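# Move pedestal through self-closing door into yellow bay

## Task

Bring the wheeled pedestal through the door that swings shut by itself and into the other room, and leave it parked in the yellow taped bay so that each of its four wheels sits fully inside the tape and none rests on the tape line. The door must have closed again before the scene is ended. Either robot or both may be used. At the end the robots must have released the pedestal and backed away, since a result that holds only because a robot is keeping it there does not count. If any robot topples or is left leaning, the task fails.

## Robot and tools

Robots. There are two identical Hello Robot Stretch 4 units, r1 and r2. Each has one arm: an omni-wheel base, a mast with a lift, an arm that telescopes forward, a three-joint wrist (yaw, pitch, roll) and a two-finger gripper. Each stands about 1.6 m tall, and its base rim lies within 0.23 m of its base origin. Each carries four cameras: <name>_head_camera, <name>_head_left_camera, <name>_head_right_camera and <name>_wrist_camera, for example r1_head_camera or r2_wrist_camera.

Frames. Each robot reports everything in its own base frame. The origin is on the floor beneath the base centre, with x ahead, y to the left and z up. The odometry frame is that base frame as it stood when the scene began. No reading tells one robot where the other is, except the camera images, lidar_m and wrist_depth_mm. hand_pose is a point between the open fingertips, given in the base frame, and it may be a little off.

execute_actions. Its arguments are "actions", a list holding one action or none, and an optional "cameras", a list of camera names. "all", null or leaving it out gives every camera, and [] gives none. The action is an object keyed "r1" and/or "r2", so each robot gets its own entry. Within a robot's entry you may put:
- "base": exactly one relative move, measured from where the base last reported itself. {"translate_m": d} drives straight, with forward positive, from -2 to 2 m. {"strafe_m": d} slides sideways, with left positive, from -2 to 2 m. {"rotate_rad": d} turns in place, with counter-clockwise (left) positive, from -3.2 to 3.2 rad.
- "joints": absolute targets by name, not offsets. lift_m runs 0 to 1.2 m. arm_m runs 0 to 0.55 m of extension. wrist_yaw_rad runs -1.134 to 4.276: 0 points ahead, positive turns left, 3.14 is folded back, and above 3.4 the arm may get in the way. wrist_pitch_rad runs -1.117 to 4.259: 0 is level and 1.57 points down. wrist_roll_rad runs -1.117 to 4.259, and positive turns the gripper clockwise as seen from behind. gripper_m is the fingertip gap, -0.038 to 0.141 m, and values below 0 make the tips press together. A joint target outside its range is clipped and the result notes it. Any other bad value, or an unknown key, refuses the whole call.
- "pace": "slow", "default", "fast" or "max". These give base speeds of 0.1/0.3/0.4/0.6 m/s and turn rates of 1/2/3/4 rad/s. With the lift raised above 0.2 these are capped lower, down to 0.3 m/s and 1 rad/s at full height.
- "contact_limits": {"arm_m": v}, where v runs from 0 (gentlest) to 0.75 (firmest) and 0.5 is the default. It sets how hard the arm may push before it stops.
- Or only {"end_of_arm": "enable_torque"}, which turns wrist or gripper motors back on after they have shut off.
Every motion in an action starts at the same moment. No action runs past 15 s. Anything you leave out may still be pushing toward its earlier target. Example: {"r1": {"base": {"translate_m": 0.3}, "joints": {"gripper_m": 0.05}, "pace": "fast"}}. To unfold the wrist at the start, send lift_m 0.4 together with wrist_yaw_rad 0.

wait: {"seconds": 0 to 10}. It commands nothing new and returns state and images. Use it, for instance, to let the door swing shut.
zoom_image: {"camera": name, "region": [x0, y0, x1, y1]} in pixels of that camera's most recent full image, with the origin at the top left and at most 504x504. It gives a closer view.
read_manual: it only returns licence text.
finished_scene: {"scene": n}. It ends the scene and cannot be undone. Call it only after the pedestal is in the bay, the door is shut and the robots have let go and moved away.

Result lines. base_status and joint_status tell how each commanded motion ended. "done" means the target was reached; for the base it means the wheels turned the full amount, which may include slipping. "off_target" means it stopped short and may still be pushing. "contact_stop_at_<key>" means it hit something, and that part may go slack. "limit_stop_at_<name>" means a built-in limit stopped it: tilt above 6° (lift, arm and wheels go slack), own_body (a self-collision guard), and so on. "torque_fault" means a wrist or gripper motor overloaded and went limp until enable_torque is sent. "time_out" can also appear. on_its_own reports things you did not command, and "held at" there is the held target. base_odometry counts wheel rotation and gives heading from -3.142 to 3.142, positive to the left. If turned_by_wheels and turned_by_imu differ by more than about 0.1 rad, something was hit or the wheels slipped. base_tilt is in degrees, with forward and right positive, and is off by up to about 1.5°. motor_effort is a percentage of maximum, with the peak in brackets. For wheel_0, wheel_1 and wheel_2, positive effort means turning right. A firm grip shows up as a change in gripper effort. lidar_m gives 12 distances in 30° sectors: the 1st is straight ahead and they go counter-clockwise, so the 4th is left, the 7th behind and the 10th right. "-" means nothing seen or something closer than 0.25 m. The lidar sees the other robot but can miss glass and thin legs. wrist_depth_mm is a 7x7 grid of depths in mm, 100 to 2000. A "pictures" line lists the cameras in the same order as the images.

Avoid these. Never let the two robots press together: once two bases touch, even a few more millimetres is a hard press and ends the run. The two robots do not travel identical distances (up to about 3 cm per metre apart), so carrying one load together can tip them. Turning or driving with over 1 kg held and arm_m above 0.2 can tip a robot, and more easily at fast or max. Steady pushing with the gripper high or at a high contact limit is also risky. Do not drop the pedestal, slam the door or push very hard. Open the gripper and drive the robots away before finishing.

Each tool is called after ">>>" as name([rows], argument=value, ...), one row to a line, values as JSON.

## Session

>>> execute_actions(actions=[])

Scene clock: 0.00 s.
r1.base_odometry: x=+0.000 y=+0.000 heading=+0.000 (m, m, rad; r1's odometry frame)
r1.turned_by_wheels: +0.000 (rad since the last result)
r1.turned_by_imu: +0.000 (rad since the last result)
r1.base_tilt: forward=-0.2 right=-0.2 (deg)
r1.lidar_m: 0.67 0.97 2.03 2.15 3.08 2.65 1.03 0.78 0.75 0.81 0.65 0.62
r1.base_status: not commanded
r1.joint_positions: lift_m=+0.205 arm_m=-0.001 wrist_yaw_rad=+3.149 wrist_pitch_rad=+0.014 wrist_roll_rad=-0.001 gripper_m=+0.057
r1.joint_status: not commanded
r1.motor_effort: lift_m=+21 arm_m=-1 wrist_yaw_rad=+0 wrist_pitch_rad=-8 wrist_roll_rad=-2 gripper_m=-3 wheel_0=+1 wheel_1=+0 wheel_2=+0 (%)
r1.hand_pose: x=-0.1195 y=+0.0852 z=+0.3796 quat_wxyz=(-0.004, -0.007, -0.001, +1.000) (m; r1's base frame)
r1.wrist_depth_mm: - 137 1281 1921 - - - / - 119 167 1921 - - - / - 126 176 - - - - / 137 139 1182 1983 - - - / 831 1025 1255 - - - - / 854 976 193 1430 200 1430 1430 / 820 891 991 123 976 960 976
r2.base_odometry: x=+0.000 y=+0.000 heading=+0.000 (m, m, rad; r2's odometry frame)
r2.turned_by_wheels: +0.000 (rad since the last result)
r2.turned_by_imu: +0.000 (rad since the last result)
r2.base_tilt: forward=-0.8 right=+0.5 (deg)
r2.lidar_m: 2.16 1.91 1.96 1.78 1.62 1.65 2.02 2.80 2.83 3.46 2.20 3.39
r2.base_status: not commanded
r2.joint_positions: lift_m=+0.231 arm_m=+0.002 wrist_yaw_rad=+3.104 wrist_pitch_rad=-0.006 wrist_roll_rad=-0.002 gripper_m=+0.057
r2.joint_status: not commanded
r2.motor_effort: lift_m=+19 arm_m=+0 wrist_yaw_rad=+0 wrist_pitch_rad=-7 wrist_roll_rad=+1 gripper_m=-5 wheel_0=+0 wheel_1=+1 wheel_2=+0 (%)
r2.hand_pose: x=-0.1122 y=+0.0983 z=+0.4111 quat_wxyz=(+0.019, +0.003, -0.001, +1.000) (m; r2's base frame)
r2.wrist_depth_mm: - 137 - - 1983 1618 1397 / - 121 174 - 1983 1618 1397 / - 128 184 - - 1618 1366 / 140 141 - - - 1618 1366 / 1808 - - - 1921 1618 1366 / 1098 1229 197 1336 196 1366 1308 / 820 842 946 108 946 931 991
pictures: r1_head_camera, r1_head_left_camera, r1_head_right_camera, r1_wrist_camera, r2_head_camera, r2_head_left_camera, r2_head_right_camera, r2_wrist_camera
camera_calibration (this result's frames):
r1_wrist_camera: T_world_to_cam=[[0.00966831, 0.999668, 0.0238714, -0.0967168], [0.0463786, 0.0233986, -0.99865, 0.432007], [-0.998877, 0.0107624, -0.046137, 0.127968], [0, 0, 0, 1]] pos_world=[0.108723, 0.0851992, 0.439636]
r2_wrist_camera: T_world_to_cam=[[0.0184337, 0.998644, 0.0486803, -0.119915], [0.0279702, 0.0481545, -0.998448, 0.4616], [-0.999439, 0.0197667, -0.0270446, 0.124014], [0, 0, 0, 1]] pos_world=[0.113244, 0.0950733, 0.470076]
Images, in order (width x height): r1_head_camera 420x560, r1_head_left_camera 420x672, r1_head_right_camera 420x672, r1_wrist_camera 616x392, r2_head_camera 420x560, r2_head_left_camera 420x672, r2_head_right_camera 420x672, r2_wrist_camera 616x392.

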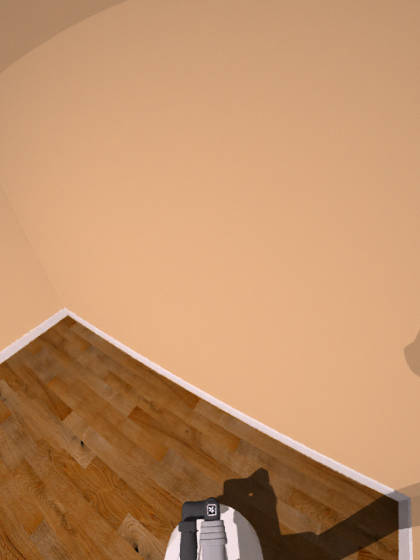

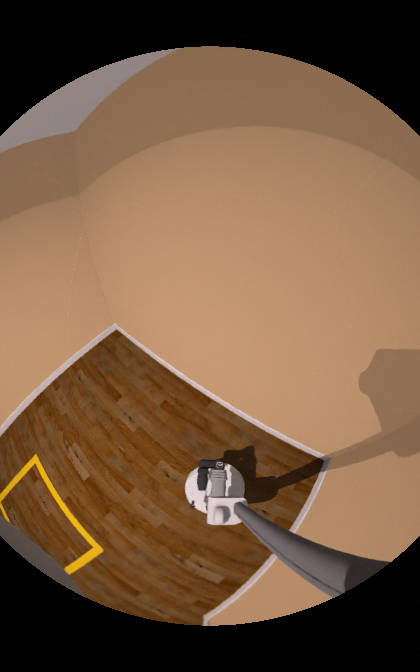

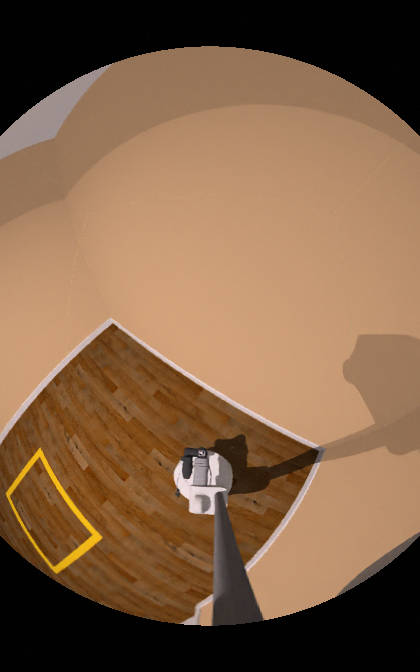

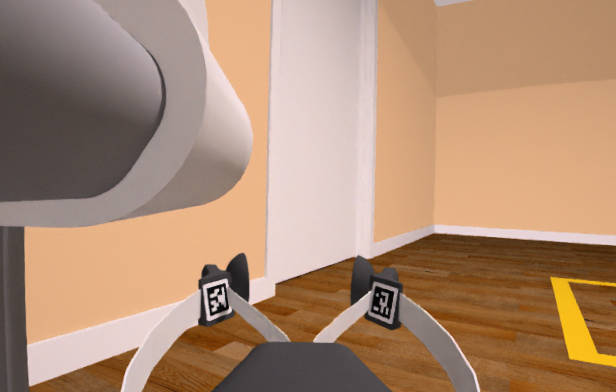

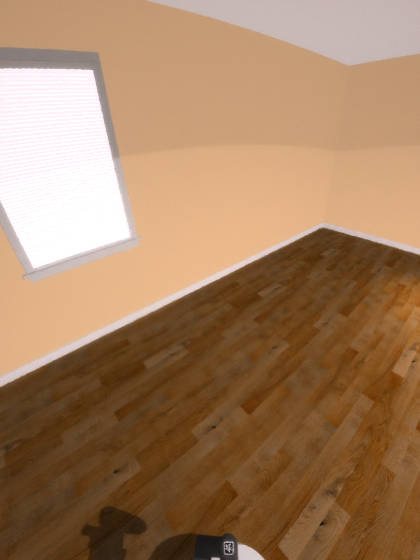

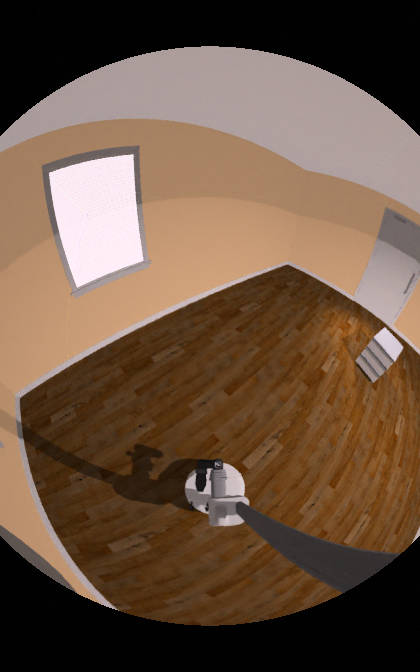

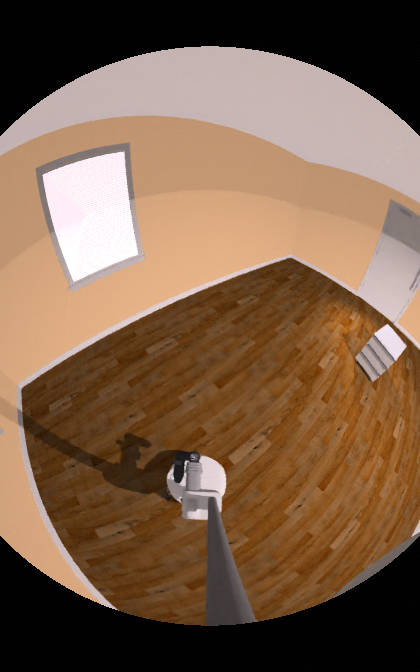

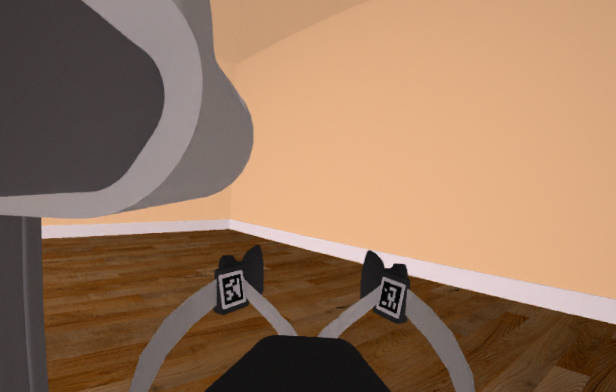

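>>> execute_actions([
  {"r1":{"base":{"rotate_rad":1.0},"pace":"fast"},"r2":{"base":{"rotate_rad":-0.86},"pace":"fast"}},
], cameras=[])

>>> execute_actions([
  {"r1":{"base":{"strafe_m":1.73},"pace":"max"},"r2":{"base":{"translate_m":1.4},"pace":"max","joints":{"lift_m":0.8,"gripper_m":0.1}}},
], cameras=["r1_wrist_camera","r1_head_left_camera","r2_head_camera"])

Scene clock: 6.40 s.
r1.base_odometry: x=+0.000 y=+0.000 heading=+1.000 (m, m, rad; r1's odometry frame)
r1.turned_by_wheels: +1.000 (rad since the last result)
r1.turned_by_imu: +0.980 (rad since the last result)
r1.base_tilt: forward=-0.1 right=-0.3 (deg)
r1.lidar_m: 2.02 2.12 2.88 3.03 1.11 0.80 0.77 0.80 0.65 0.64 0.66 0.89
r1.base_status: done
r1.joint_positions: lift_m=+0.205 arm_m=-0.001 wrist_yaw_rad=+3.149 wrist_pitch_rad=+0.014 wrist_roll_rad=-0.001 gripper_m=+0.057
r1.joint_status: not commanded
r1.motor_effort: lift_m=+21(21) arm_m=-1(1) wrist_yaw_rad=+0(1) wrist_pitch_rad=-9(8) wrist_roll_rad=-1(1) gripper_m=-6(2) wheel_0=-1(10) wheel_1=+0(9) wheel_2=-1(9) (%)
r1.hand_pose: x=-0.1195 y=+0.0852 z=+0.3796 quat_wxyz=(-0.004, -0.007, -0.001, +1.000) (m; r1's base frame)
r1.wrist_depth_mm: - 137 891 891 904 904 917 / - 119 168 904 904 904 917 / - 125 176 891 904 891 917 / 136 139 891 904 917 904 946 / 891 891 891 891 904 931 931 / 878 891 193 904 200 931 931 / 866 866 878 122 904 904 917
r2.base_odometry: x=+0.000 y=+0.000 heading=-0.859 (m, m, rad; r2's odometry frame)
r2.turned_by_wheels: -0.859 (rad since the last result)
r2.turned_by_imu: -0.864 (rad since the last result)
r2.base_tilt: forward=-0.8 right=+0.5 (deg)
r2.lidar_m: 2.22 2.73 1.98 1.91 2.04 1.68 1.62 1.69 2.37 2.81 2.94 2.20
r2.base_status: done
r2.joint_positions: lift_m=+0.231 arm_m=+0.002 wrist_yaw_rad=+3.104 wrist_pitch_rad=-0.006 wrist_roll_rad=-0.002 gripper_m=+0.057
r2.joint_status: not commanded
r2.motor_effort: lift_m=+20(20) arm_m=+0(0) wrist_yaw_rad=+1(1) wrist_pitch_rad=-7(8) wrist_roll_rad=+0(1) gripper_m=-5(4) wheel_0=+3(9) wheel_1=+3(11) wheel_2=+2(12) (%)
r2.hand_pose: x=-0.1122 y=+0.0983 z=+0.4111 quat_wxyz=(+0.019, +0.003, -0.001, +1.000) (m; r2's base frame)
r2.wrist_depth_mm: - 138 1756 1756 1708 1756 1756 / - 121 175 1756 1708 1756 1756 / - 128 184 1756 1756 1756 1808 / 140 141 1808 1808 1808 1756 1756 / 1756 1808 1756 1808 1808 1808 1808 / 1118 1229 197 1366 196 1397 1397 / 820 842 946 108 946 931 991
pictures: none
No camera images: the call's "cameras" was empty. Leave "cameras" out to get every camera's image.

Scene clock: 10.70 s.
r1.base_odometry: x=-1.456 y=+0.935 heading=+1.000 (m, m, rad; r1's odometry frame)
r1.turned_by_wheels: +0.000 (rad since the last result)
r1.turned_by_imu: +0.002 (rad since the last result)
r1.base_tilt: forward=-0.1 right=-0.3 (deg)
r1.lidar_m: 2.03 2.12 2.47 2.38 1.09 0.87 0.83 0.90 1.11 2.38 2.48 2.12
r1.base_status: done
r1.joint_positions: lift_m=+0.205 arm_m=-0.001 wrist_yaw_rad=+3.149 wrist_pitch_rad=+0.014 wrist_roll_rad=-0.001 gripper_m=+0.057
r1.joint_status: not commanded
r1.motor_effort: lift_m=+21(21) arm_m=-1(1) wrist_yaw_rad=+0(1) wrist_pitch_rad=-7(5) wrist_roll_rad=+0(1) gripper_m=-1(1) wheel_0=+0(10) wheel_1=-2(13) wheel_2=+0(2) (%)
r1.hand_pose: x=-0.1195 y=+0.0852 z=+0.3796 quat_wxyz=(-0.004, -0.007, -0.001, +1.000) (m; r1's base frame)
r1.wrist_depth_mm: - 137 946 976 991 904 917 / - 120 167 960 976 904 917 / - 125 176 976 976 891 917 / 137 139 976 976 991 917 917 / 904 960 976 991 976 917 917 / 904 976 193 991 199 931 917 / 878 878 991 123 960 904 931
r2.base_odometry: x=+0.914 y=-1.060 heading=-0.859 (m, m, rad; r2's odometry frame)
r2.turned_by_wheels: +0.001 (rad since the last result)
r2.turned_by_imu: -0.002 (rad since the last result)
r2.base_tilt: forward=-0.8 right=+0.5 (deg)
r2.lidar_m: 2.78 2.72 1.99 1.93 2.02 2.82 3.06 3.17 2.93 2.83 0.98 0.88
r2.base_status: done
r2.joint_positions: lift_m=+0.800 arm_m=+0.002 wrist_yaw_rad=+3.104 wrist_pitch_rad=-0.006 wrist_roll_rad=-0.002 gripper_m=+0.100
r2.joint_status: all done
r2.motor_effort: lift_m=+21(24) arm_m=+0(1) wrist_yaw_rad=+1(0) wrist_pitch_rad=-7(8) wrist_roll_rad=+1(2) gripper_m=-3(5) wheel_0=+2(11) wheel_1=+3(14) wheel_2=+1(18) (%)
r2.hand_pose: x=-0.1122 y=+0.0983 z=+0.9798 quat_wxyz=(+0.019, +0.003, -0.001, +1.000) (m; r2's base frame)
r2.wrist_depth_mm: - 138 - - - - - / - 121 175 - - - - / - 128 184 - - - - / 140 141 - - - - - / - - - - - - - / - - - - 213 - - / 1863 1921 - 108 - - -
pictures: r1_head_left_camera, r1_wrist_camera, r2_head_camera
camera_calibration (this result's frames):
r1_wrist_camera: T_world_to_cam=[[0.00966784, 0.999668, 0.0238711, -0.0967167], [0.0463786, 0.0233982, -0.99865, 0.432007], [-0.998877, 0.0107619, -0.046137, 0.127971], [0, 0, 0, 1]] pos_world=[0.108727, 0.0851992, 0.439636]
Images, in order (width x height): r1_head_left_camera 420x672, r1_wrist_camera 616x392, r2_head_camera 420x560.

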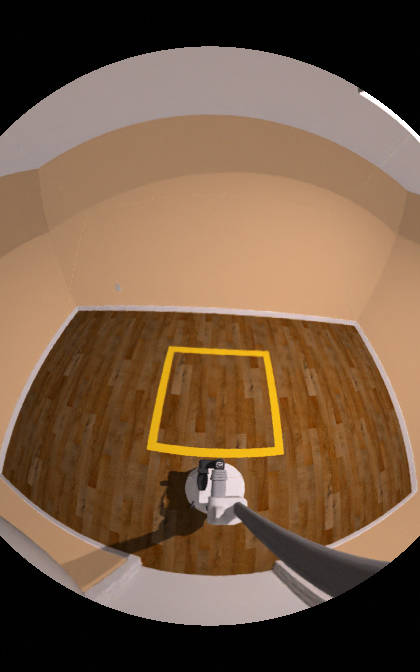

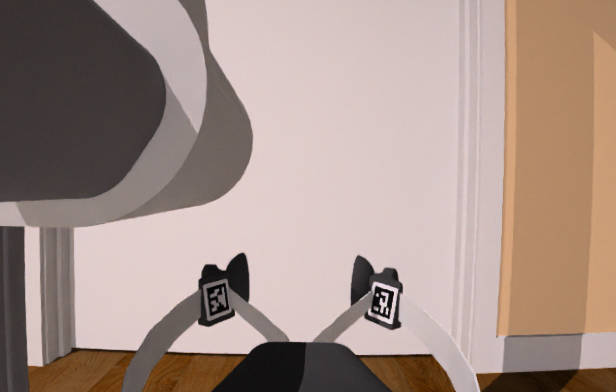

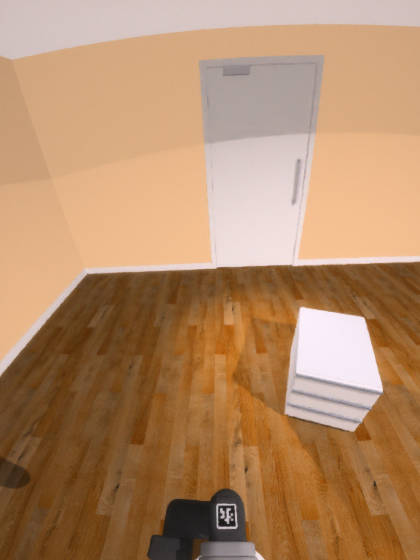

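>>> execute_actions([
  {"r1":{"base":{"translate_m":-0.57},"pace":"fast","joints":{"lift_m":0.5,"wrist_yaw_rad":0}},"r2":{"base":{"strafe_m":-0.68},"pace":"max","joints":{"lift_m":0.68,"arm_m":0.4,"wrist_pitch_rad":1.57}}},
], cameras=[])

>>> execute_actions([
  {"r1":{"base":{"strafe_m":-0.15},"joints":{"wrist_pitch_rad":1.5}},"r2":{"base":{"translate_m":0.4},"pace":"fast"}},
], cameras=[])

>>> execute_actions([
  {"r1":{"base":{"translate_m":-0.3},"pace":"slow"},"r2":{"base":{"translate_m":0.25},"pace":"slow"}},
], cameras=["r1_head_left_camera","r2_head_camera"])

Scene clock: 22.30 s.
r1.base_odometry: x=-1.764 y=+0.455 heading=+1.000 (m, m, rad; r1's odometry frame)
r1.turned_by_wheels: +0.000 (rad since the last result)
r1.turned_by_imu: -0.002 (rad since the last result)
r1.base_tilt: forward=-0.1 right=-0.4 (deg)
r1.lidar_m: 2.59 2.73 2.49 0.83 0.40 0.28 0.25 0.28 0.40 0.79 2.44 2.71
r1.base_status: done
r1.joint_positions: lift_m=+0.500 arm_m=-0.001 wrist_yaw_rad=+0.001 wrist_pitch_rad=+0.014 wrist_roll_rad=-0.001 gripper_m=+0.057
r1.joint_status: all done
r1.motor_effort: lift_m=+25(27) arm_m=-1(0) wrist_yaw_rad=-2(11) wrist_pitch_rad=-7(8) wrist_roll_rad=+0(1) gripper_m=-5(5) wheel_0=+0(7) wheel_1=-1(7) wheel_2=-1(10) (%)
r1.hand_pose: x=+0.4581 y=-0.0873 z=+0.6738 quat_wxyz=(+1.000, -0.001, +0.007, +0.000) (m; r1's base frame)
r1.wrist_depth_mm: - - - - - - - / - - - - - - - / - - - - - - - / - - - - - - - / - - - - - - - / - - 193 - 200 - - / 1499 1464 1661 123 1576 1576 1661
r2.base_odometry: x=+0.400 y=-1.504 heading=-0.859 (m, m, rad; r2's odometry frame)
r2.turned_by_wheels: +0.000 (rad since the last result)
r2.turned_by_imu: -0.002 (rad since the last result)
r2.base_tilt: forward=-0.7 right=+0.5 (deg)
r2.lidar_m: 0.66 0.79 2.72 2.62 2.73 3.14 3.08 3.00 2.21 2.14 2.23 2.87
r2.base_status: done
r2.joint_positions: lift_m=+0.680 arm_m=+0.399 wrist_yaw_rad=+3.103 wrist_pitch_rad=+1.570 wrist_roll_rad=-0.002 gripper_m=+0.100
r2.joint_status: all done
r2.motor_effort: lift_m=+18(19) arm_m=+8(10) wrist_yaw_rad=+3(1) wrist_pitch_rad=+0(4) wrist_roll_rad=-1(1) gripper_m=-2(3) wheel_0=+0(12) wheel_1=-2(16) wheel_2=+0(0) (%)
r2.hand_pose: x=+0.5727 y=+0.0874 z=+0.5698 quat_wxyz=(+0.013, -0.707, +0.013, +0.707) (m; r2's base frame)
r2.wrist_depth_mm: 798 798 788 788 778 768 759 / 809 798 798 788 788 778 768 / 820 809 798 798 788 778 768 / 820 820 809 798 788 798 778 / 831 820 809 809 798 798 788 / 842 820 427 603 213 798 798 / 842 314 373 108 525 798 798
pictures: none
No camera images: the call's "cameras" was empty. Leave "cameras" out to get every camera's image.

Scene clock: 24.63 s.
r1.base_odometry: x=-1.638 y=+0.374 heading=+0.999 (m, m, rad; r1's odometry frame)
r1.turned_by_wheels: +0.000 (rad since the last result)
r1.turned_by_imu: -0.001 (rad since the last result)
r1.base_tilt: forward=-0.2 right=-0.3 (deg)
r1.lidar_m: 2.60 2.68 2.63 0.74 0.41 0.28 0.26 0.28 0.38 0.80 2.28 2.71
r1.base_status: done
r1.joint_positions: lift_m=+0.500 arm_m=-0.001 wrist_yaw_rad=+0.000 wrist_pitch_rad=+1.500 wrist_roll_rad=-0.001 gripper_m=+0.057
r1.joint_status: all done
r1.motor_effort: lift_m=+25(25) arm_m=-1(1) wrist_yaw_rad=-1(1) wrist_pitch_rad=-2(8) wrist_roll_rad=+1(1) gripper_m=-6(5) wheel_0=-2(8) wheel_1=-1(11) wheel_2=+0(0) (%)
r1.hand_pose: x=+0.1901 y=-0.0874 z=+0.3901 quat_wxyz=(+0.732, -0.001, +0.682, +0.000) (m; r1's base frame)
r1.wrist_depth_mm: 634 640 640 640 654 654 654 / 627 634 634 634 647 640 647 / 627 621 627 634 634 640 640 / 615 621 627 634 621 640 634 / 609 615 418 615 634 634 634 / 603 399 194 404 200 627 634 / 496 394 394 122 615 621 621
r2.base_odometry: x=+0.661 y=-1.807 heading=-0.858 (m, m, rad; r2's odometry frame)
r2.turned_by_wheels: +0.001 (rad since the last result)
r2.turned_by_imu: -0.001 (rad since the last result)
r2.base_tilt: forward=-0.8 right=+0.6 (deg)
r2.lidar_m: 0.26 0.33 2.71 2.62 2.71 3.56 3.52 3.03 2.23 2.14 2.23 0.29
r2.base_status: done
r2.joint_positions: lift_m=+0.680 arm_m=+0.399 wrist_yaw_rad=+3.103 wrist_pitch_rad=+1.570 wrist_roll_rad=-0.002 gripper_m=+0.100
r2.joint_status: not commanded
r2.motor_effort: lift_m=+18(18) arm_m=+8(8) wrist_yaw_rad=+2(2) wrist_pitch_rad=+1(2) wrist_roll_rad=-1(0) gripper_m=-3(3) wheel_0=+1(7) wheel_1=+5(9) wheel_2=+1(14) (%)
r2.hand_pose: x=+0.5727 y=+0.0874 z=+0.5698 quat_wxyz=(+0.013, -0.707, +0.013, +0.707) (m; r2's base frame)
r2.wrist_depth_mm: 809 297 294 293 290 290 290 / 301 298 297 294 293 290 289 / 304 301 298 297 294 291 768 / 306 303 301 298 296 293 788 / 307 304 301 300 297 296 788 / 310 307 303 301 213 788 798 / 312 309 307 108 300 809 798
pictures: none
No camera images: the call's "cameras" was empty. Leave "cameras" out to get every camera's image.

Scene clock: 28.90 s.
r1.base_odometry: x=-1.800 y=+0.123 heading=+0.999 (m, m, rad; r1's odometry frame)
r1.turned_by_wheels: +0.000 (rad since the last result)
r1.turned_by_imu: -0.001 (rad since the last result)
r1.base_tilt: forward=+0.0 right=-0.4 (deg)
r1.lidar_m: 2.88 3.02 2.63 0.37 0.25 - 0.25 0.26 2.32 0.31 0.35 2.98
r1.base_status: done
r1.joint_positions: lift_m=+0.500 arm_m=-0.001 wrist_yaw_rad=+0.000 wrist_pitch_rad=+1.500 wrist_roll_rad=-0.001 gripper_m=+0.057
r1.joint_status: not commanded
r1.motor_effort: lift_m=+23(25) arm_m=-1(1) wrist_yaw_rad=-1(0) wrist_pitch_rad=-2(1) wrist_roll_rad=+1(0) gripper_m=-3(2) wheel_0=-6(8) wheel_1=-7(22) wheel_2=+12(19) (%)
r1.hand_pose: x=+0.1900 y=-0.0874 z=+0.3903 quat_wxyz=(+0.732, +0.000, +0.682, +0.000) (m; r1's base frame)
r1.wrist_depth_mm: 634 640 634 647 647 647 654 / 627 634 627 640 640 647 654 / 627 621 627 627 640 647 647 / 621 615 621 627 627 640 640 / 609 609 418 621 627 634 640 / 609 399 193 404 200 615 535 / 500 397 397 123 603 469 384
r2.base_odometry: x=+0.824 y=-1.996 heading=-0.858 (m, m, rad; r2's odometry frame)
r2.turned_by_wheels: +0.000 (rad since the last result)
r2.turned_by_imu: -0.001 (rad since the last result)
r2.base_tilt: forward=-0.8 right=+0.5 (deg)
r2.lidar_m: 0.25 0.25 0.35 2.60 2.72 3.76 3.78 3.02 2.23 2.15 2.25 0.25
r2.base_status: done
r2.joint_positions: lift_m=+0.680 arm_m=+0.399 wrist_yaw_rad=+3.103 wrist_pitch_rad=+1.570 wrist_roll_rad=-0.002 gripper_m=+0.100
r2.joint_status: not commanded
r2.motor_effort: lift_m=+18(17) arm_m=+7(7) wrist_yaw_rad=+2(3) wrist_pitch_rad=-2(2) wrist_roll_rad=-1(0) gripper_m=-3(3) wheel_0=+8(11) wheel_1=+10(14) wheel_2=-16(24) (%)
r2.hand_pose: x=+0.5727 y=+0.0874 z=+0.5698 quat_wxyz=(+0.013, -0.707, +0.013, +0.707) (m; r2's base frame)
r2.wrist_depth_mm: 300 297 294 293 289 289 768 / 301 300 297 294 291 290 768 / 304 301 298 297 294 291 768 / 304 303 300 298 296 296 778 / 307 306 301 300 297 788 788 / 309 309 304 301 213 788 788 / 314 310 307 108 301 798 798
pictures: r1_head_left_camera, r2_head_camera
Images, in order (width x height): r1_head_left_camera 420x672, r2_head_camera 420x560.

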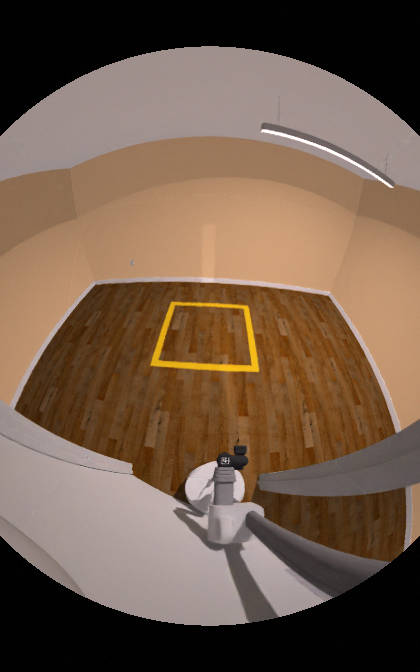

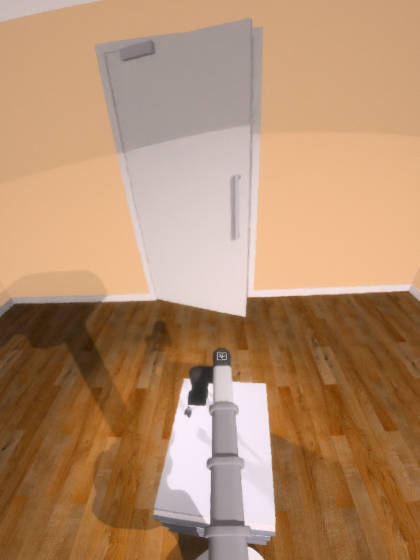

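>>> execute_actions([
  {"r1":{"base":{"translate_m":-0.5}},"r2":{"base":{"strafe_m":-0.08},"pace":"slow","joints":{"wrist_yaw_rad":1.57,"arm_m":0.33}}},
], cameras=[])

>>> execute_actions([
  {"r1":{"base":{"strafe_m":0.45}},"r2":{"base":{"translate_m":0.1},"pace":"slow"}},
], cameras=[])

>>> execute_actions([
  {"r1":{"base":{"rotate_rad":-0.2}}},
], cameras=["r1_head_left_camera","r2_head_camera"])

Scene clock: 39.03 s.
r1.base_odometry: x=-2.070 y=-0.298 heading=+0.999 (m, m, rad; r1's odometry frame)
r1.turned_by_wheels: -0.001 (rad since the last result)
r1.turned_by_imu: -0.227 (rad since the last result)
r1.base_tilt: forward=-0.2 right=-0.2 (deg)
r1.lidar_m: 3.34 3.35 0.41 0.25 0.26 0.25 0.25 0.91 2.69 2.35 0.77 0.62
r1.base_status: done
r1.joint_positions: lift_m=+0.500 arm_m=-0.001 wrist_yaw_rad=+0.000 wrist_pitch_rad=+1.500 wrist_roll_rad=-0.001 gripper_m=+0.057
r1.joint_status: not commanded
r1.motor_effort: lift_m=+22(23) arm_m=-1(1) wrist_yaw_rad=+0(0) wrist_pitch_rad=+1(2) wrist_roll_rad=+0(2) gripper_m=-4(4) wheel_0=-6(19) wheel_1=-3(19) wheel_2=+2(20) (%)
r1.hand_pose: x=+0.1899 y=-0.0874 z=+0.3903 quat_wxyz=(+0.732, +0.000, +0.682, +0.000) (m; r1's base frame)
r1.wrist_depth_mm: 634 634 640 647 647 615 615 / 634 627 634 634 640 654 654 / 621 621 627 634 640 634 640 / 615 615 621 634 634 634 634 / 609 609 424 615 634 634 634 / 609 399 194 402 200 627 627 / 459 394 397 123 615 621 621
r2.base_odometry: x=+0.763 y=-2.048 heading=-0.858 (m, m, rad; r2's odometry frame)
r2.turned_by_wheels: +0.000 (rad since the last result)
r2.turned_by_imu: +0.000 (rad since the last result)
r2.base_tilt: forward=-0.8 right=+0.5 (deg)
r2.lidar_m: 0.25 0.26 0.33 2.69 2.81 3.85 3.78 2.91 2.16 2.07 2.17 0.27
r2.base_status: done
r2.joint_positions: lift_m=+0.680 arm_m=+0.331 wrist_yaw_rad=+1.571 wrist_pitch_rad=+1.570 wrist_roll_rad=-0.002 gripper_m=+0.100
r2.joint_status: all done
r2.motor_effort: lift_m=+18(18) arm_m=-8(7) wrist_yaw_rad=-3(7) wrist_pitch_rad=+0(2) wrist_roll_rad=+0(1) gripper_m=-3(3) wheel_0=+10(14) wheel_1=-4(11) wheel_2=-2(13) (%)
r2.hand_pose: x=+0.5898 y=+0.0002 z=+0.5698 quat_wxyz=(+0.500, -0.500, +0.499, +0.501) (m; r2's base frame)
r2.wrist_depth_mm: 300 297 293 291 287 285 283 / 300 298 296 293 290 287 525 / 303 301 298 296 293 290 525 / 306 303 300 297 296 293 778 / 309 306 301 300 296 294 788 / 310 307 304 301 213 296 788 / 842 310 307 108 300 298 798
pictures: none
No camera images: the call's "cameras" was empty. Leave "cameras" out to get every camera's image.

Scene clock: 54.03 s.
r1.base_odometry: x=-1.762 y=+0.129 heading=+1.375 (m, m, rad; r1's odometry frame)
r1.turned_by_wheels: +0.377 (rad since the last result)
r1.turned_by_imu: +0.369 (rad since the last result)
r1.base_tilt: forward=+0.0 right=-0.4 (deg)
r1.lidar_m: 2.82 3.09 2.56 0.35 0.25 - 0.25 0.26 0.31 0.30 2.42 2.87
r1.base_status: strafe_m contact_stop (by the wheels' count: +0.007 of +0.450)
r1.joint_positions: lift_m=+0.500 arm_m=-0.001 wrist_yaw_rad=+0.000 wrist_pitch_rad=+1.500 wrist_roll_rad=-0.001 gripper_m=+0.057
r1.joint_status: not commanded
r1.on_its_own: the wheels are slack since a contact_stop
r1.motor_effort: lift_m=+22(22) arm_m=-1(1) wrist_yaw_rad=+0(1) wrist_pitch_rad=-1(1) wrist_roll_rad=-1(1) gripper_m=-4(1) wheel_0=+0(24) wheel_1=+0(36) wheel_2=+0(11) (%)
r1.hand_pose: x=+0.1899 y=-0.0874 z=+0.3903 quat_wxyz=(+0.732, +0.000, +0.682, +0.000) (m; r1's base frame)
r1.wrist_depth_mm: 634 640 640 640 654 647 654 / 621 627 634 640 640 647 654 / 621 621 627 640 640 640 640 / 609 621 627 621 627 640 640 / 609 615 418 621 634 634 634 / 603 402 193 404 200 627 621 / 500 394 399 122 609 621 615
r2.base_odometry: x=+0.828 y=-2.123 heading=-0.858 (m, m, rad; r2's odometry frame)
r2.turned_by_wheels: +0.000 (rad since the last result)
r2.turned_by_imu: -0.004 (rad since the last result)
r2.base_tilt: forward=-0.8 right=+0.5 (deg)
r2.lidar_m: 0.25 0.25 0.30 2.69 2.80 3.87 3.91 2.91 2.16 2.07 2.16 0.27
r2.base_status: done
r2.joint_positions: lift_m=+0.680 arm_m=+0.331 wrist_yaw_rad=+1.570 wrist_pitch_rad=+1.570 wrist_roll_rad=-0.002 gripper_m=+0.100
r2.joint_status: not commanded
r2.motor_effort: lift_m=+18(18) arm_m=-8(8) wrist_yaw_rad=-3(1) wrist_pitch_rad=-1(0) wrist_roll_rad=-1(2) gripper_m=-3(3) wheel_0=+5(8) wheel_1=+12(14) wheel_2=-16(22) (%)
r2.hand_pose: x=+0.5897 y=+0.0002 z=+0.5698 quat_wxyz=(+0.500, -0.500, +0.499, +0.501) (m; r2's base frame)
r2.wrist_depth_mm: 300 297 294 291 289 287 759 / 301 297 296 294 290 287 759 / 304 301 297 296 293 291 768 / 307 303 300 298 296 293 778 / 309 306 301 300 297 294 788 / 312 307 303 300 213 296 798 / 842 310 309 108 301 298 798
pictures: none
No camera images: the call's "cameras" was empty. Leave "cameras" out to get every camera's image.

not run: a stop came earlier in this reply.

>>> execute_actions([
  {"r1":{"base":{"rotate_rad":-0.2},"pace":"slow"}},
], cameras=["r1_head_left_camera","r2_head_camera"])

Scene clock: 60.90 s.
r1.base_odometry: x=-1.779 y=+0.131 heading=+1.175 (m, m, rad; r1's odometry frame)
r1.turned_by_wheels: -0.200 (rad since the last result)
r1.turned_by_imu: -0.197 (rad since the last result)
r1.base_tilt: forward=-0.2 right=-0.3 (deg)
r1.lidar_m: 2.83 2.93 2.67 0.49 0.25 0.25 - 0.25 0.38 0.31 2.26 3.01
r1.base_status: done
r1.joint_positions: lift_m=+0.500 arm_m=-0.001 wrist_yaw_rad=+0.000 wrist_pitch_rad=+1.500 wrist_roll_rad=-0.001 gripper_m=+0.057
r1.joint_status: not commanded
r1.motor_effort: lift_m=+22(22) arm_m=-1(1) wrist_yaw_rad=+0(0) wrist_pitch_rad=+1(3) wrist_roll_rad=-1(1) gripper_m=-2(3) wheel_0=-6(17) wheel_1=-9(14) wheel_2=+9(22) (%)
r1.hand_pose: x=+0.1899 y=-0.0874 z=+0.3903 quat_wxyz=(+0.732, +0.000, +0.682, +0.000) (m; r1's base frame)
r1.wrist_depth_mm: 627 640 640 640 647 661 661 / 627 627 640 634 647 647 654 / 615 627 627 627 640 640 640 / 621 627 621 621 621 634 647 / 609 609 421 621 627 627 634 / 609 399 194 404 200 627 627 / 500 394 397 123 615 488 442
r2.base_odometry: x=+0.828 y=-2.123 heading=-0.858 (m, m, rad; r2's odometry frame)
r2.turned_by_wheels: +0.000 (rad since the last result)
r2.turned_by_imu: -0.001 (rad since the last result)
r2.base_tilt: forward=-0.8 right=+0.5 (deg)
r2.lidar_m: 0.25 0.25 0.30 2.68 2.79 3.86 3.90 2.91 2.16 2.08 2.16 0.28
r2.base_status: not commanded
r2.joint_positions: lift_m=+0.680 arm_m=+0.331 wrist_yaw_rad=+1.570 wrist_pitch_rad=+1.570 wrist_roll_rad=-0.002 gripper_m=+0.100
r2.joint_status: not commanded
r2.motor_effort: lift_m=+18(18) arm_m=-8(8) wrist_yaw_rad=+0(0) wrist_pitch_rad=-1(0) wrist_roll_rad=-1(1) gripper_m=-3(4) wheel_0=+5(6) wheel_1=+12(12) wheel_2=-16(16) (%)
r2.hand_pose: x=+0.5897 y=+0.0002 z=+0.5698 quat_wxyz=(+0.500, -0.500, +0.499, +0.501) (m; r2's base frame)
r2.wrist_depth_mm: 298 297 294 293 289 286 759 / 301 298 296 293 290 287 768 / 303 300 298 296 293 290 768 / 306 303 300 297 294 293 778 / 309 306 303 300 297 294 778 / 310 309 304 301 213 296 798 / 842 310 307 108 301 298 798
pictures: r1_head_left_camera, r2_head_camera
Images, in order (width x height): r1_head_left_camera 420x672, r2_head_camera 420x560.

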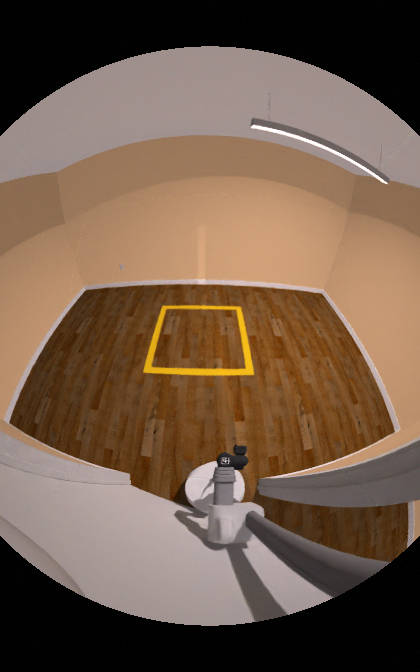

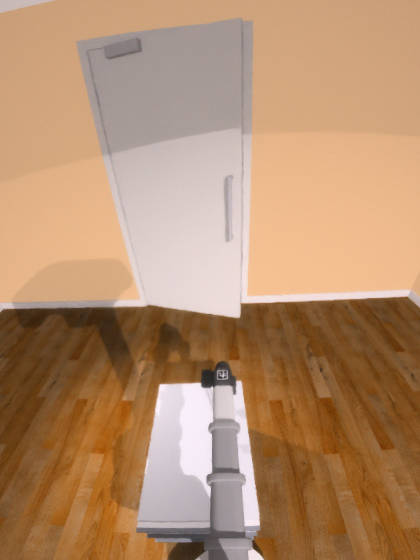

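>>> execute_actions([
  {"r1":{"base":{"translate_m":-0.68},"pace":"slow"},"r2":{"base":{"strafe_m":0.1},"pace":"slow","joints":{"lift_m":0.64}}},
], cameras=[])

>>> execute_actions([
  {"r1":{"base":{"strafe_m":0.4},"pace":"slow"},"r2":{"base":{"rotate_rad":0.07},"pace":"slow"}},
], cameras=["r1_head_left_camera","r2_head_camera"])

Scene clock: 73.67 s.
r1.base_odometry: x=-2.041 y=-0.496 heading=+1.174 (m, m, rad; r1's odometry frame)
r1.turned_by_wheels: -0.001 (rad since the last result)
r1.turned_by_imu: -0.230 (rad since the last result)
r1.base_tilt: forward=+0.0 right=-0.3 (deg)
r1.lidar_m: 3.44 3.46 0.37 0.25 - 0.25 0.25 0.70 0.85 2.38 1.08 0.72
r1.base_status: done
r1.joint_positions: lift_m=+0.500 arm_m=-0.001 wrist_yaw_rad=+0.000 wrist_pitch_rad=+1.500 wrist_roll_rad=-0.001 gripper_m=+0.057
r1.joint_status: not commanded
r1.motor_effort: lift_m=+22(22) arm_m=-1(1) wrist_yaw_rad=+0(0) wrist_pitch_rad=-1(2) wrist_roll_rad=-1(2) gripper_m=-5(6) wheel_0=-8(15) wheel_1=-5(13) wheel_2=+5(16) (%)
r1.hand_pose: x=+0.1899 y=-0.0874 z=+0.3903 quat_wxyz=(+0.732, +0.000, +0.682, +0.000) (m; r1's base frame)
r1.wrist_depth_mm: 634 634 634 640 647 654 661 / 627 634 634 640 647 640 654 / 627 627 627 634 634 640 647 / 615 621 621 627 634 634 640 / 609 615 418 627 621 627 634 / 603 402 193 404 200 621 627 / 452 394 397 122 615 621 621
r2.base_odometry: x=+0.903 y=-2.058 heading=-0.858 (m, m, rad; r2's odometry frame)
r2.turned_by_wheels: +0.000 (rad since the last result)
r2.turned_by_imu: -0.002 (rad since the last result)
r2.base_tilt: forward=-0.8 right=+0.5 (deg)
r2.lidar_m: 0.25 0.25 2.69 2.58 2.70 3.76 3.90 3.05 2.24 2.17 2.26 0.25
r2.base_status: done
r2.joint_positions: lift_m=+0.640 arm_m=+0.331 wrist_yaw_rad=+1.570 wrist_pitch_rad=+1.570 wrist_roll_rad=-0.002 gripper_m=+0.100
r2.joint_status: all done
r2.motor_effort: lift_m=+16(17) arm_m=-8(8) wrist_yaw_rad=-1(1) wrist_pitch_rad=-1(1) wrist_roll_rad=+2(1) gripper_m=-4(2) wheel_0=-4(9) wheel_1=+11(19) wheel_2=-8(14) (%)
r2.hand_pose: x=+0.5897 y=+0.0002 z=+0.5300 quat_wxyz=(+0.500, -0.500, +0.499, +0.501) (m; r2's base frame)
r2.wrist_depth_mm: 258 257 254 252 250 247 245 / 260 258 255 253 251 249 248 / 263 260 258 255 253 251 249 / 264 263 259 257 255 253 251 / 267 264 260 259 256 254 252 / 268 267 262 260 213 256 255 / 271 270 265 108 262 258 257
pictures: none
No camera images: the call's "cameras" was empty. Leave "cameras" out to get every camera's image.

Scene clock: 79.77 s.
r1.base_odometry: x=-2.397 y=-0.350 heading=+1.186 (m, m, rad; r1's odometry frame)
r1.turned_by_wheels: +0.012 (rad since the last result)
r1.turned_by_imu: -0.002 (rad since the last result)
r1.base_tilt: forward=-0.2 right=-0.4 (deg)
r1.lidar_m: 3.35 0.28 0.25 - 0.25 0.30 - 0.90 0.98 2.74 0.96 1.00
r1.base_status: strafe_m contact_stop (by the wheels' count: +0.384 of +0.400)
r1.joint_positions: lift_m=+0.500 arm_m=-0.001 wrist_yaw_rad=+0.000 wrist_pitch_rad=+1.500 wrist_roll_rad=-0.001 gripper_m=+0.057
r1.joint_status: not commanded
r1.on_its_own: the wheels are slack since a contact_stop
r1.motor_effort: lift_m=+22(22) arm_m=-1(1) wrist_yaw_rad=+0(0) wrist_pitch_rad=-3(0) wrist_roll_rad=-2(1) gripper_m=-3(2) wheel_0=+0(25) wheel_1=+0(35) wheel_2=+0(4) (%)
r1.hand_pose: x=+0.1899 y=-0.0874 z=+0.3904 quat_wxyz=(+0.732, +0.000, +0.682, +0.000) (m; r1's base frame)
r1.wrist_depth_mm: 634 640 647 640 647 654 654 / 508 627 640 640 640 647 647 / 430 627 627 640 634 640 647 / 433 621 627 634 621 634 640 / 430 609 418 621 627 627 627 / 418 402 193 404 200 615 634 / 394 394 397 123 621 615 621
r2.base_odometry: x=+0.903 y=-2.057 heading=-0.789 (m, m, rad; r2's odometry frame)
r2.turned_by_wheels: +0.069 (rad since the last result)
r2.turned_by_imu: +0.068 (rad since the last result)
r2.base_tilt: forward=-0.8 right=+0.5 (deg)
r2.lidar_m: 0.25 0.25 2.64 2.59 2.76 3.88 3.86 2.87 2.22 2.17 0.30 0.25
r2.base_status: done
r2.joint_positions: lift_m=+0.640 arm_m=+0.331 wrist_yaw_rad=+1.570 wrist_pitch_rad=+1.570 wrist_roll_rad=-0.002 gripper_m=+0.100
r2.joint_status: not commanded
r2.motor_effort: lift_m=+16(16) arm_m=-8(8) wrist_yaw_rad=-1(1) wrist_pitch_rad=+0(1) wrist_roll_rad=+1(1) gripper_m=-4(2) wheel_0=-4(7) wheel_1=-3(8) wheel_2=-10(7) (%)
r2.hand_pose: x=+0.5897 y=+0.0002 z=+0.5300 quat_wxyz=(+0.500, -0.500, +0.499, +0.501) (m; r2's base frame)
r2.wrist_depth_mm: 259 257 254 252 250 248 246 / 260 257 256 254 251 249 247 / 263 259 258 255 253 251 249 / 265 260 259 257 254 253 251 / 267 264 262 259 257 255 253 / 270 267 263 262 213 255 255 / 272 268 266 108 260 257 257
pictures: r1_head_left_camera, r2_head_camera
Images, in order (width x height): r1_head_left_camera 420x672, r2_head_camera 420x560.

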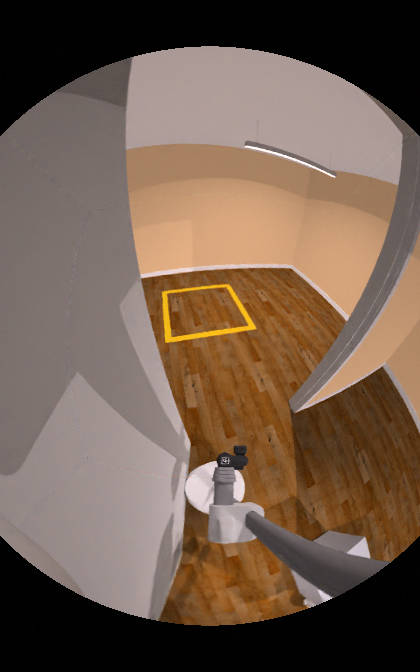

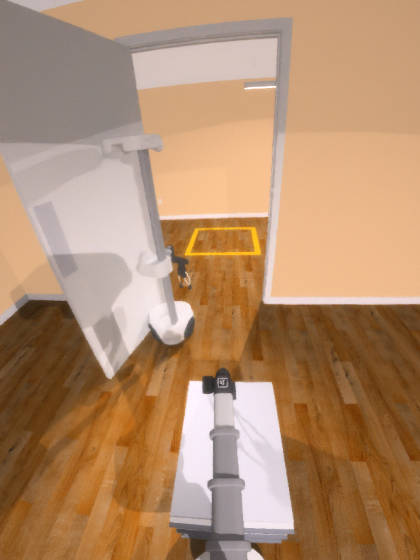

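>>> execute_actions([
  {"r1":{"base":{"rotate_rad":0.1},"pace":"slow"},"r2":{"joints":{"lift_m":0.624},"pace":"slow"}},
], cameras=[])

>>> execute_actions([
  {"r1":{"base":{"translate_m":-0.42},"pace":"slow"},"r2":{"base":{"translate_m":0.3},"joints":{"lift_m":0.62},"pace":"slow"}},
], cameras=["r1_head_left_camera","r2_head_camera"])

Scene clock: 84.77 s.
r1.base_odometry: x=-2.396 y=-0.350 heading=+1.286 (m, m, rad; r1's odometry frame)
r1.turned_by_wheels: +0.099 (rad since the last result)
r1.turned_by_imu: +0.097 (rad since the last result)
r1.base_tilt: forward=+0.0 right=-0.3 (deg)
r1.lidar_m: 3.34 0.26 0.25 - 0.25 0.33 - 0.89 1.02 2.75 0.95 3.36
r1.base_status: done
r1.joint_positions: lift_m=+0.500 arm_m=-0.001 wrist_yaw_rad=+0.000 wrist_pitch_rad=+1.500 wrist_roll_rad=-0.001 gripper_m=+0.057
r1.joint_status: not commanded
r1.motor_effort: lift_m=+22(22) arm_m=+0(1) wrist_yaw_rad=+0(0) wrist_pitch_rad=-2(1) wrist_roll_rad=-3(1) gripper_m=-3(3) wheel_0=-7(7) wheel_1=+1(4) wheel_2=-1(2) (%)
r1.hand_pose: x=+0.1899 y=-0.0874 z=+0.3904 quat_wxyz=(+0.732, +0.000, +0.682, +0.000) (m; r1's base frame)
r1.wrist_depth_mm: 445 640 647 647 654 654 661 / 392 640 640 640 640 647 654 / 387 591 627 627 634 640 647 / 399 609 621 627 627 634 640 / 410 580 418 627 621 627 634 / 410 399 193 404 200 627 621 / 394 392 394 123 615 621 615
r2.base_odometry: x=+0.903 y=-2.057 heading=-0.789 (m, m, rad; r2's odometry frame)
r2.turned_by_wheels: +0.000 (rad since the last result)
r2.turned_by_imu: -0.001 (rad since the last result)
r2.base_tilt: forward=-0.8 right=+0.5 (deg)
r2.lidar_m: 0.25 0.25 2.64 2.58 2.77 3.89 3.83 2.86 2.24 2.17 0.29 0.25
r2.base_status: not commanded
r2.joint_positions: lift_m=+0.625 arm_m=+0.331 wrist_yaw_rad=+1.570 wrist_pitch_rad=+1.570 wrist_roll_rad=-0.002 gripper_m=+0.100
r2.joint_status: all done
r2.motor_effort: lift_m=+13(16) arm_m=-8(8) wrist_yaw_rad=-1(0) wrist_pitch_rad=+0(0) wrist_roll_rad=+0(2) gripper_m=-2(2) wheel_0=-4(4) wheel_1=-3(3) wheel_2=-10(10) (%)
r2.hand_pose: x=+0.5897 y=+0.0002 z=+0.5142 quat_wxyz=(+0.500, -0.500, +0.499, +0.501) (m; r2's base frame)
r2.wrist_depth_mm: 244 242 240 239 236 235 232 / 246 244 243 240 238 236 234 / 248 246 244 242 239 237 236 / 250 248 246 244 241 239 237 / 252 249 247 246 243 240 239 / 254 252 248 247 213 242 241 / 256 253 252 108 247 244 243
pictures: none
No camera images: the call's "cameras" was empty. Leave "cameras" out to get every camera's image.

Scene clock: 90.23 s.
r1.base_odometry: x=-2.514 y=-0.753 heading=+1.286 (m, m, rad; r1's odometry frame)
r1.turned_by_wheels: +0.000 (rad since the last result)
r1.turned_by_imu: -0.002 (rad since the last result)
r1.base_tilt: forward=-0.1 right=-0.5 (deg)
r1.lidar_m: 0.65 0.27 0.25 - 0.25 3.59 - 0.75 0.44 0.40 1.46 1.25
r1.base_status: done
r1.joint_positions: lift_m=+0.500 arm_m=-0.001 wrist_yaw_rad=+0.000 wrist_pitch_rad=+1.500 wrist_roll_rad=-0.001 gripper_m=+0.057
r1.joint_status: not commanded
r1.motor_effort: lift_m=+22(22) arm_m=-1(1) wrist_yaw_rad=+0(0) wrist_pitch_rad=-3(0) wrist_roll_rad=+0(1) gripper_m=-5(2) wheel_0=-3(3) wheel_1=-1(2) wheel_2=+1(7) (%)
r1.hand_pose: x=+0.1899 y=-0.0874 z=+0.3904 quat_wxyz=(+0.732, +0.000, +0.682, +0.000) (m; r1's base frame)
r1.wrist_depth_mm: 410 597 640 647 647 654 654 / 413 621 634 640 634 647 647 / 415 621 627 621 640 647 647 / 415 621 621 627 634 634 640 / 421 597 421 621 627 634 627 / 413 399 194 402 200 627 627 / 394 397 397 123 615 621 621
r2.base_odometry: x=+1.114 y=-2.270 heading=-0.788 (m, m, rad; r2's odometry frame)
r2.turned_by_wheels: +0.002 (rad since the last result)
r2.turned_by_imu: +0.003 (rad since the last result)
r2.base_tilt: forward=-0.8 right=+0.5 (deg)
r2.lidar_m: 0.25 0.25 1.14 2.57 2.74 4.01 4.16 2.87 2.24 2.20 2.32 0.25
r2.base_status: done
r2.joint_positions: lift_m=+0.621 arm_m=+0.331 wrist_yaw_rad=+1.574 wrist_pitch_rad=+1.557 wrist_roll_rad=-0.003 gripper_m=+0.100
r2.joint_status: all done
r2.on_its_own: wrist_pitch_rad is at rest, and its effort (+38) is outside its rest range (-23 to +23)
r2.motor_effort: lift_m=+8(13) arm_m=-8(8) wrist_yaw_rad=-10(11) wrist_pitch_rad=+38(37) wrist_roll_rad=+2(1) gripper_m=-4(3) wheel_0=+17(20) wheel_1=+12(19) wheel_2=-10(24) (%)
r2.hand_pose: x=+0.5897 y=+0.0043 z=+0.5106 quat_wxyz=(+0.502, -0.498, +0.495, +0.505) (m; r2's base frame)
r2.wrist_depth_mm: 246 244 243 241 238 236 236 / 246 245 243 242 240 238 236 / 248 246 244 242 241 238 237 / 249 247 245 243 242 240 238 / 250 248 246 244 242 242 239 / 252 249 246 246 211 242 241 / 252 251 249 108 245 243 243
pictures: r1_head_left_camera, r2_head_camera
Images, in order (width x height): r1_head_left_camera 420x672, r2_head_camera 420x560.

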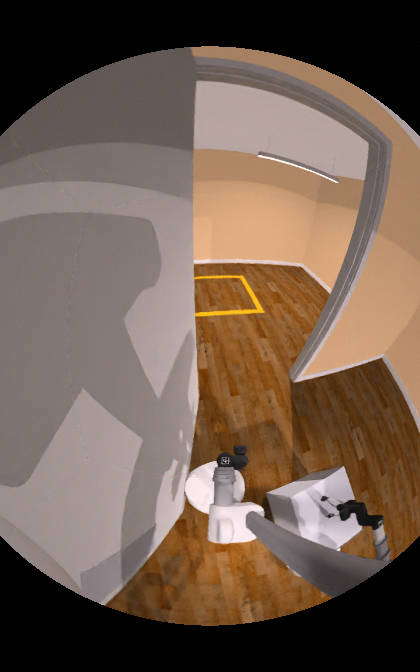

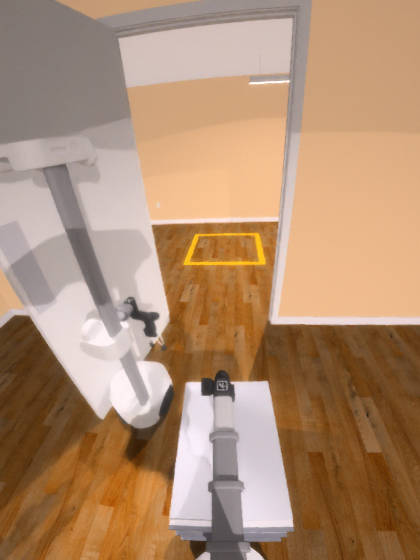

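>>> execute_actions([
  {"r2":{"base":{"translate_m":0.7}}},
], cameras=["r2_head_left_camera","r2_head_camera"])

Scene clock: 95.93 s.
r1.base_odometry: x=-2.514 y=-0.753 heading=+1.286 (m, m, rad; r1's odometry frame)
r1.turned_by_wheels: +0.000 (rad since the last result)
r1.turned_by_imu: -0.001 (rad since the last result)
r1.base_tilt: forward=+0.1 right=-0.3 (deg)
r1.lidar_m: 0.67 0.25 0.25 - 0.25 3.59 - 5.02 0.39 0.34 0.31 0.38
r1.base_status: not commanded
r1.joint_positions: lift_m=+0.500 arm_m=-0.001 wrist_yaw_rad=+0.000 wrist_pitch_rad=+1.500 wrist_roll_rad=-0.001 gripper_m=+0.057
r1.joint_status: not commanded
r1.motor_effort: lift_m=+22(22) arm_m=-1(1) wrist_yaw_rad=+0(0) wrist_pitch_rad=-1(2) wrist_roll_rad=-2(3) gripper_m=-3(2) wheel_0=-3(3) wheel_1=-1(1) wheel_2=+1(1) (%)
r1.hand_pose: x=+0.1899 y=-0.0874 z=+0.3904 quat_wxyz=(+0.732, +0.000, +0.682, +0.000) (m; r1's base frame)
r1.wrist_depth_mm: 410 597 647 647 580 340 265 / 415 615 634 640 647 364 273 / 413 621 627 634 640 389 287 / 421 627 621 634 634 421 303 / 421 597 421 621 627 452 319 / 415 399 194 402 200 488 336 / 394 394 399 123 609 559 351
r2.base_odometry: x=+1.608 y=-2.765 heading=-0.787 (m, m, rad; r2's odometry frame)
r2.turned_by_wheels: +0.001 (rad since the last result)
r2.turned_by_imu: +0.008 (rad since the last result)
r2.base_tilt: forward=-0.8 right=+0.5 (deg)
r2.lidar_m: 0.25 0.25 0.40 0.42 2.68 3.89 - 2.96 2.31 2.27 0.28 0.25
r2.base_status: done
r2.joint_positions: lift_m=+0.621 arm_m=+0.331 wrist_yaw_rad=+1.572 wrist_pitch_rad=+1.564 wrist_roll_rad=-0.002 gripper_m=+0.100
r2.joint_status: not commanded
r2.motor_effort: lift_m=+9(9) arm_m=-7(8) wrist_yaw_rad=-7(9) wrist_pitch_rad=+16(38) wrist_roll_rad=-1(1) gripper_m=-2(3) wheel_0=+10(23) wheel_1=+9(20) wheel_2=-8(27) (%)
r2.hand_pose: x=+0.5896 y=+0.0020 z=+0.5106 quat_wxyz=(+0.501, -0.499, +0.498, +0.502) (m; r2's base frame)
r2.wrist_depth_mm: 243 242 240 238 236 236 234 / 246 243 242 240 238 236 236 / 246 246 243 241 240 238 237 / 248 247 245 243 241 239 238 / 250 249 246 245 243 240 239 / 253 250 247 246 211 242 242 / 253 251 250 108 246 244 243
pictures: r2_head_camera, r2_head_left_camera
Images, in order (width x height): r2_head_camera 420x560, r2_head_left_camera 420x672.

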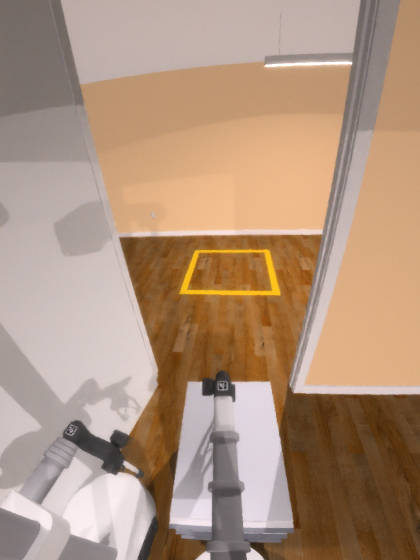

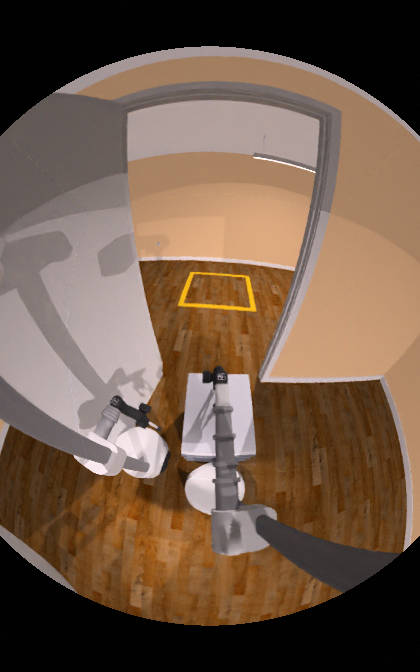

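Stable and clear. Continue.

>>> execute_actions([
  {"r2":{"base":{"translate_m":1.5}}},
], cameras=["r2_head_camera"])

Scene clock: 104.37 s.
r1.base_odometry: x=-2.514 y=-0.753 heading=+1.286 (m, m, rad; r1's odometry frame)
r1.turned_by_wheels: +0.000 (rad since the last result)
r1.turned_by_imu: -0.002 (rad since the last result)
r1.base_tilt: forward=+0.1 right=-0.4 (deg)
r1.lidar_m: 0.68 0.27 0.25 - 0.25 3.60 - 5.04 3.14 2.84 1.51 1.27
r1.base_status: not commanded
r1.joint_positions: lift_m=+0.500 arm_m=-0.001 wrist_yaw_rad=+0.000 wrist_pitch_rad=+1.500 wrist_roll_rad=-0.001 gripper_m=+0.057
r1.joint_status: not commanded
r1.motor_effort: lift_m=+22(22) arm_m=-1(1) wrist_yaw_rad=+0(1) wrist_pitch_rad=-4(1) wrist_roll_rad=-2(0) gripper_m=-4(3) wheel_0=-3(3) wheel_1=-1(1) wheel_2=+1(1) (%)
r1.hand_pose: x=+0.1899 y=-0.0874 z=+0.3904 quat_wxyz=(+0.732, +0.000, +0.682, +0.000) (m; r1's base frame)
r1.wrist_depth_mm: 404 591 640 640 640 654 661 / 413 615 634 640 640 647 654 / 413 627 621 634 640 640 647 / 421 615 627 627 634 634 634 / 421 591 418 621 615 627 640 / 413 402 193 404 200 627 627 / 394 392 399 123 609 615 627
r2.base_odometry: x=+2.668 y=-3.826 heading=-0.786 (m, m, rad; r2's odometry frame)
r2.turned_by_wheels: +0.001 (rad since the last result)
r2.turned_by_imu: +0.001 (rad since the last result)
r2.base_tilt: forward=-0.9 right=+0.6 (deg)
r2.lidar_m: 0.25 0.25 2.38 1.01 0.58 0.73 - 0.71 0.66 2.19 0.31 0.25
r2.base_status: done
r2.joint_positions: lift_m=+0.621 arm_m=+0.331 wrist_yaw_rad=+1.571 wrist_pitch_rad=+1.567 wrist_roll_rad=-0.002 gripper_m=+0.100
r2.joint_status: not commanded
r2.motor_effort: lift_m=+9(9) arm_m=-8(8) wrist_yaw_rad=-1(7) wrist_pitch_rad=+8(16) wrist_roll_rad=-1(3) gripper_m=-4(4) wheel_0=+9(17) wheel_1=+8(16) wheel_2=-10(25) (%)
r2.hand_pose: x=+0.5896 y=+0.0011 z=+0.5106 quat_wxyz=(+0.500, -0.500, +0.499, +0.501) (m; r2's base frame)
r2.wrist_depth_mm: 243 241 239 237 236 235 234 / 244 244 241 239 238 236 236 / 246 245 243 241 240 237 236 / 248 246 245 243 241 239 237 / 250 248 246 245 242 240 240 / 252 251 247 246 211 242 241 / 253 252 249 108 246 244 243
pictures: r2_head_camera
Images, in order (width x height): r2_head_camera 420x560.

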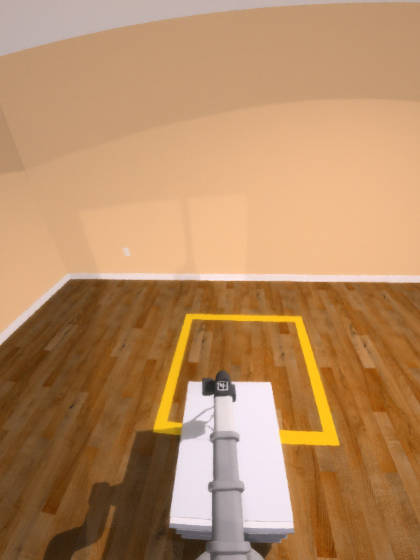

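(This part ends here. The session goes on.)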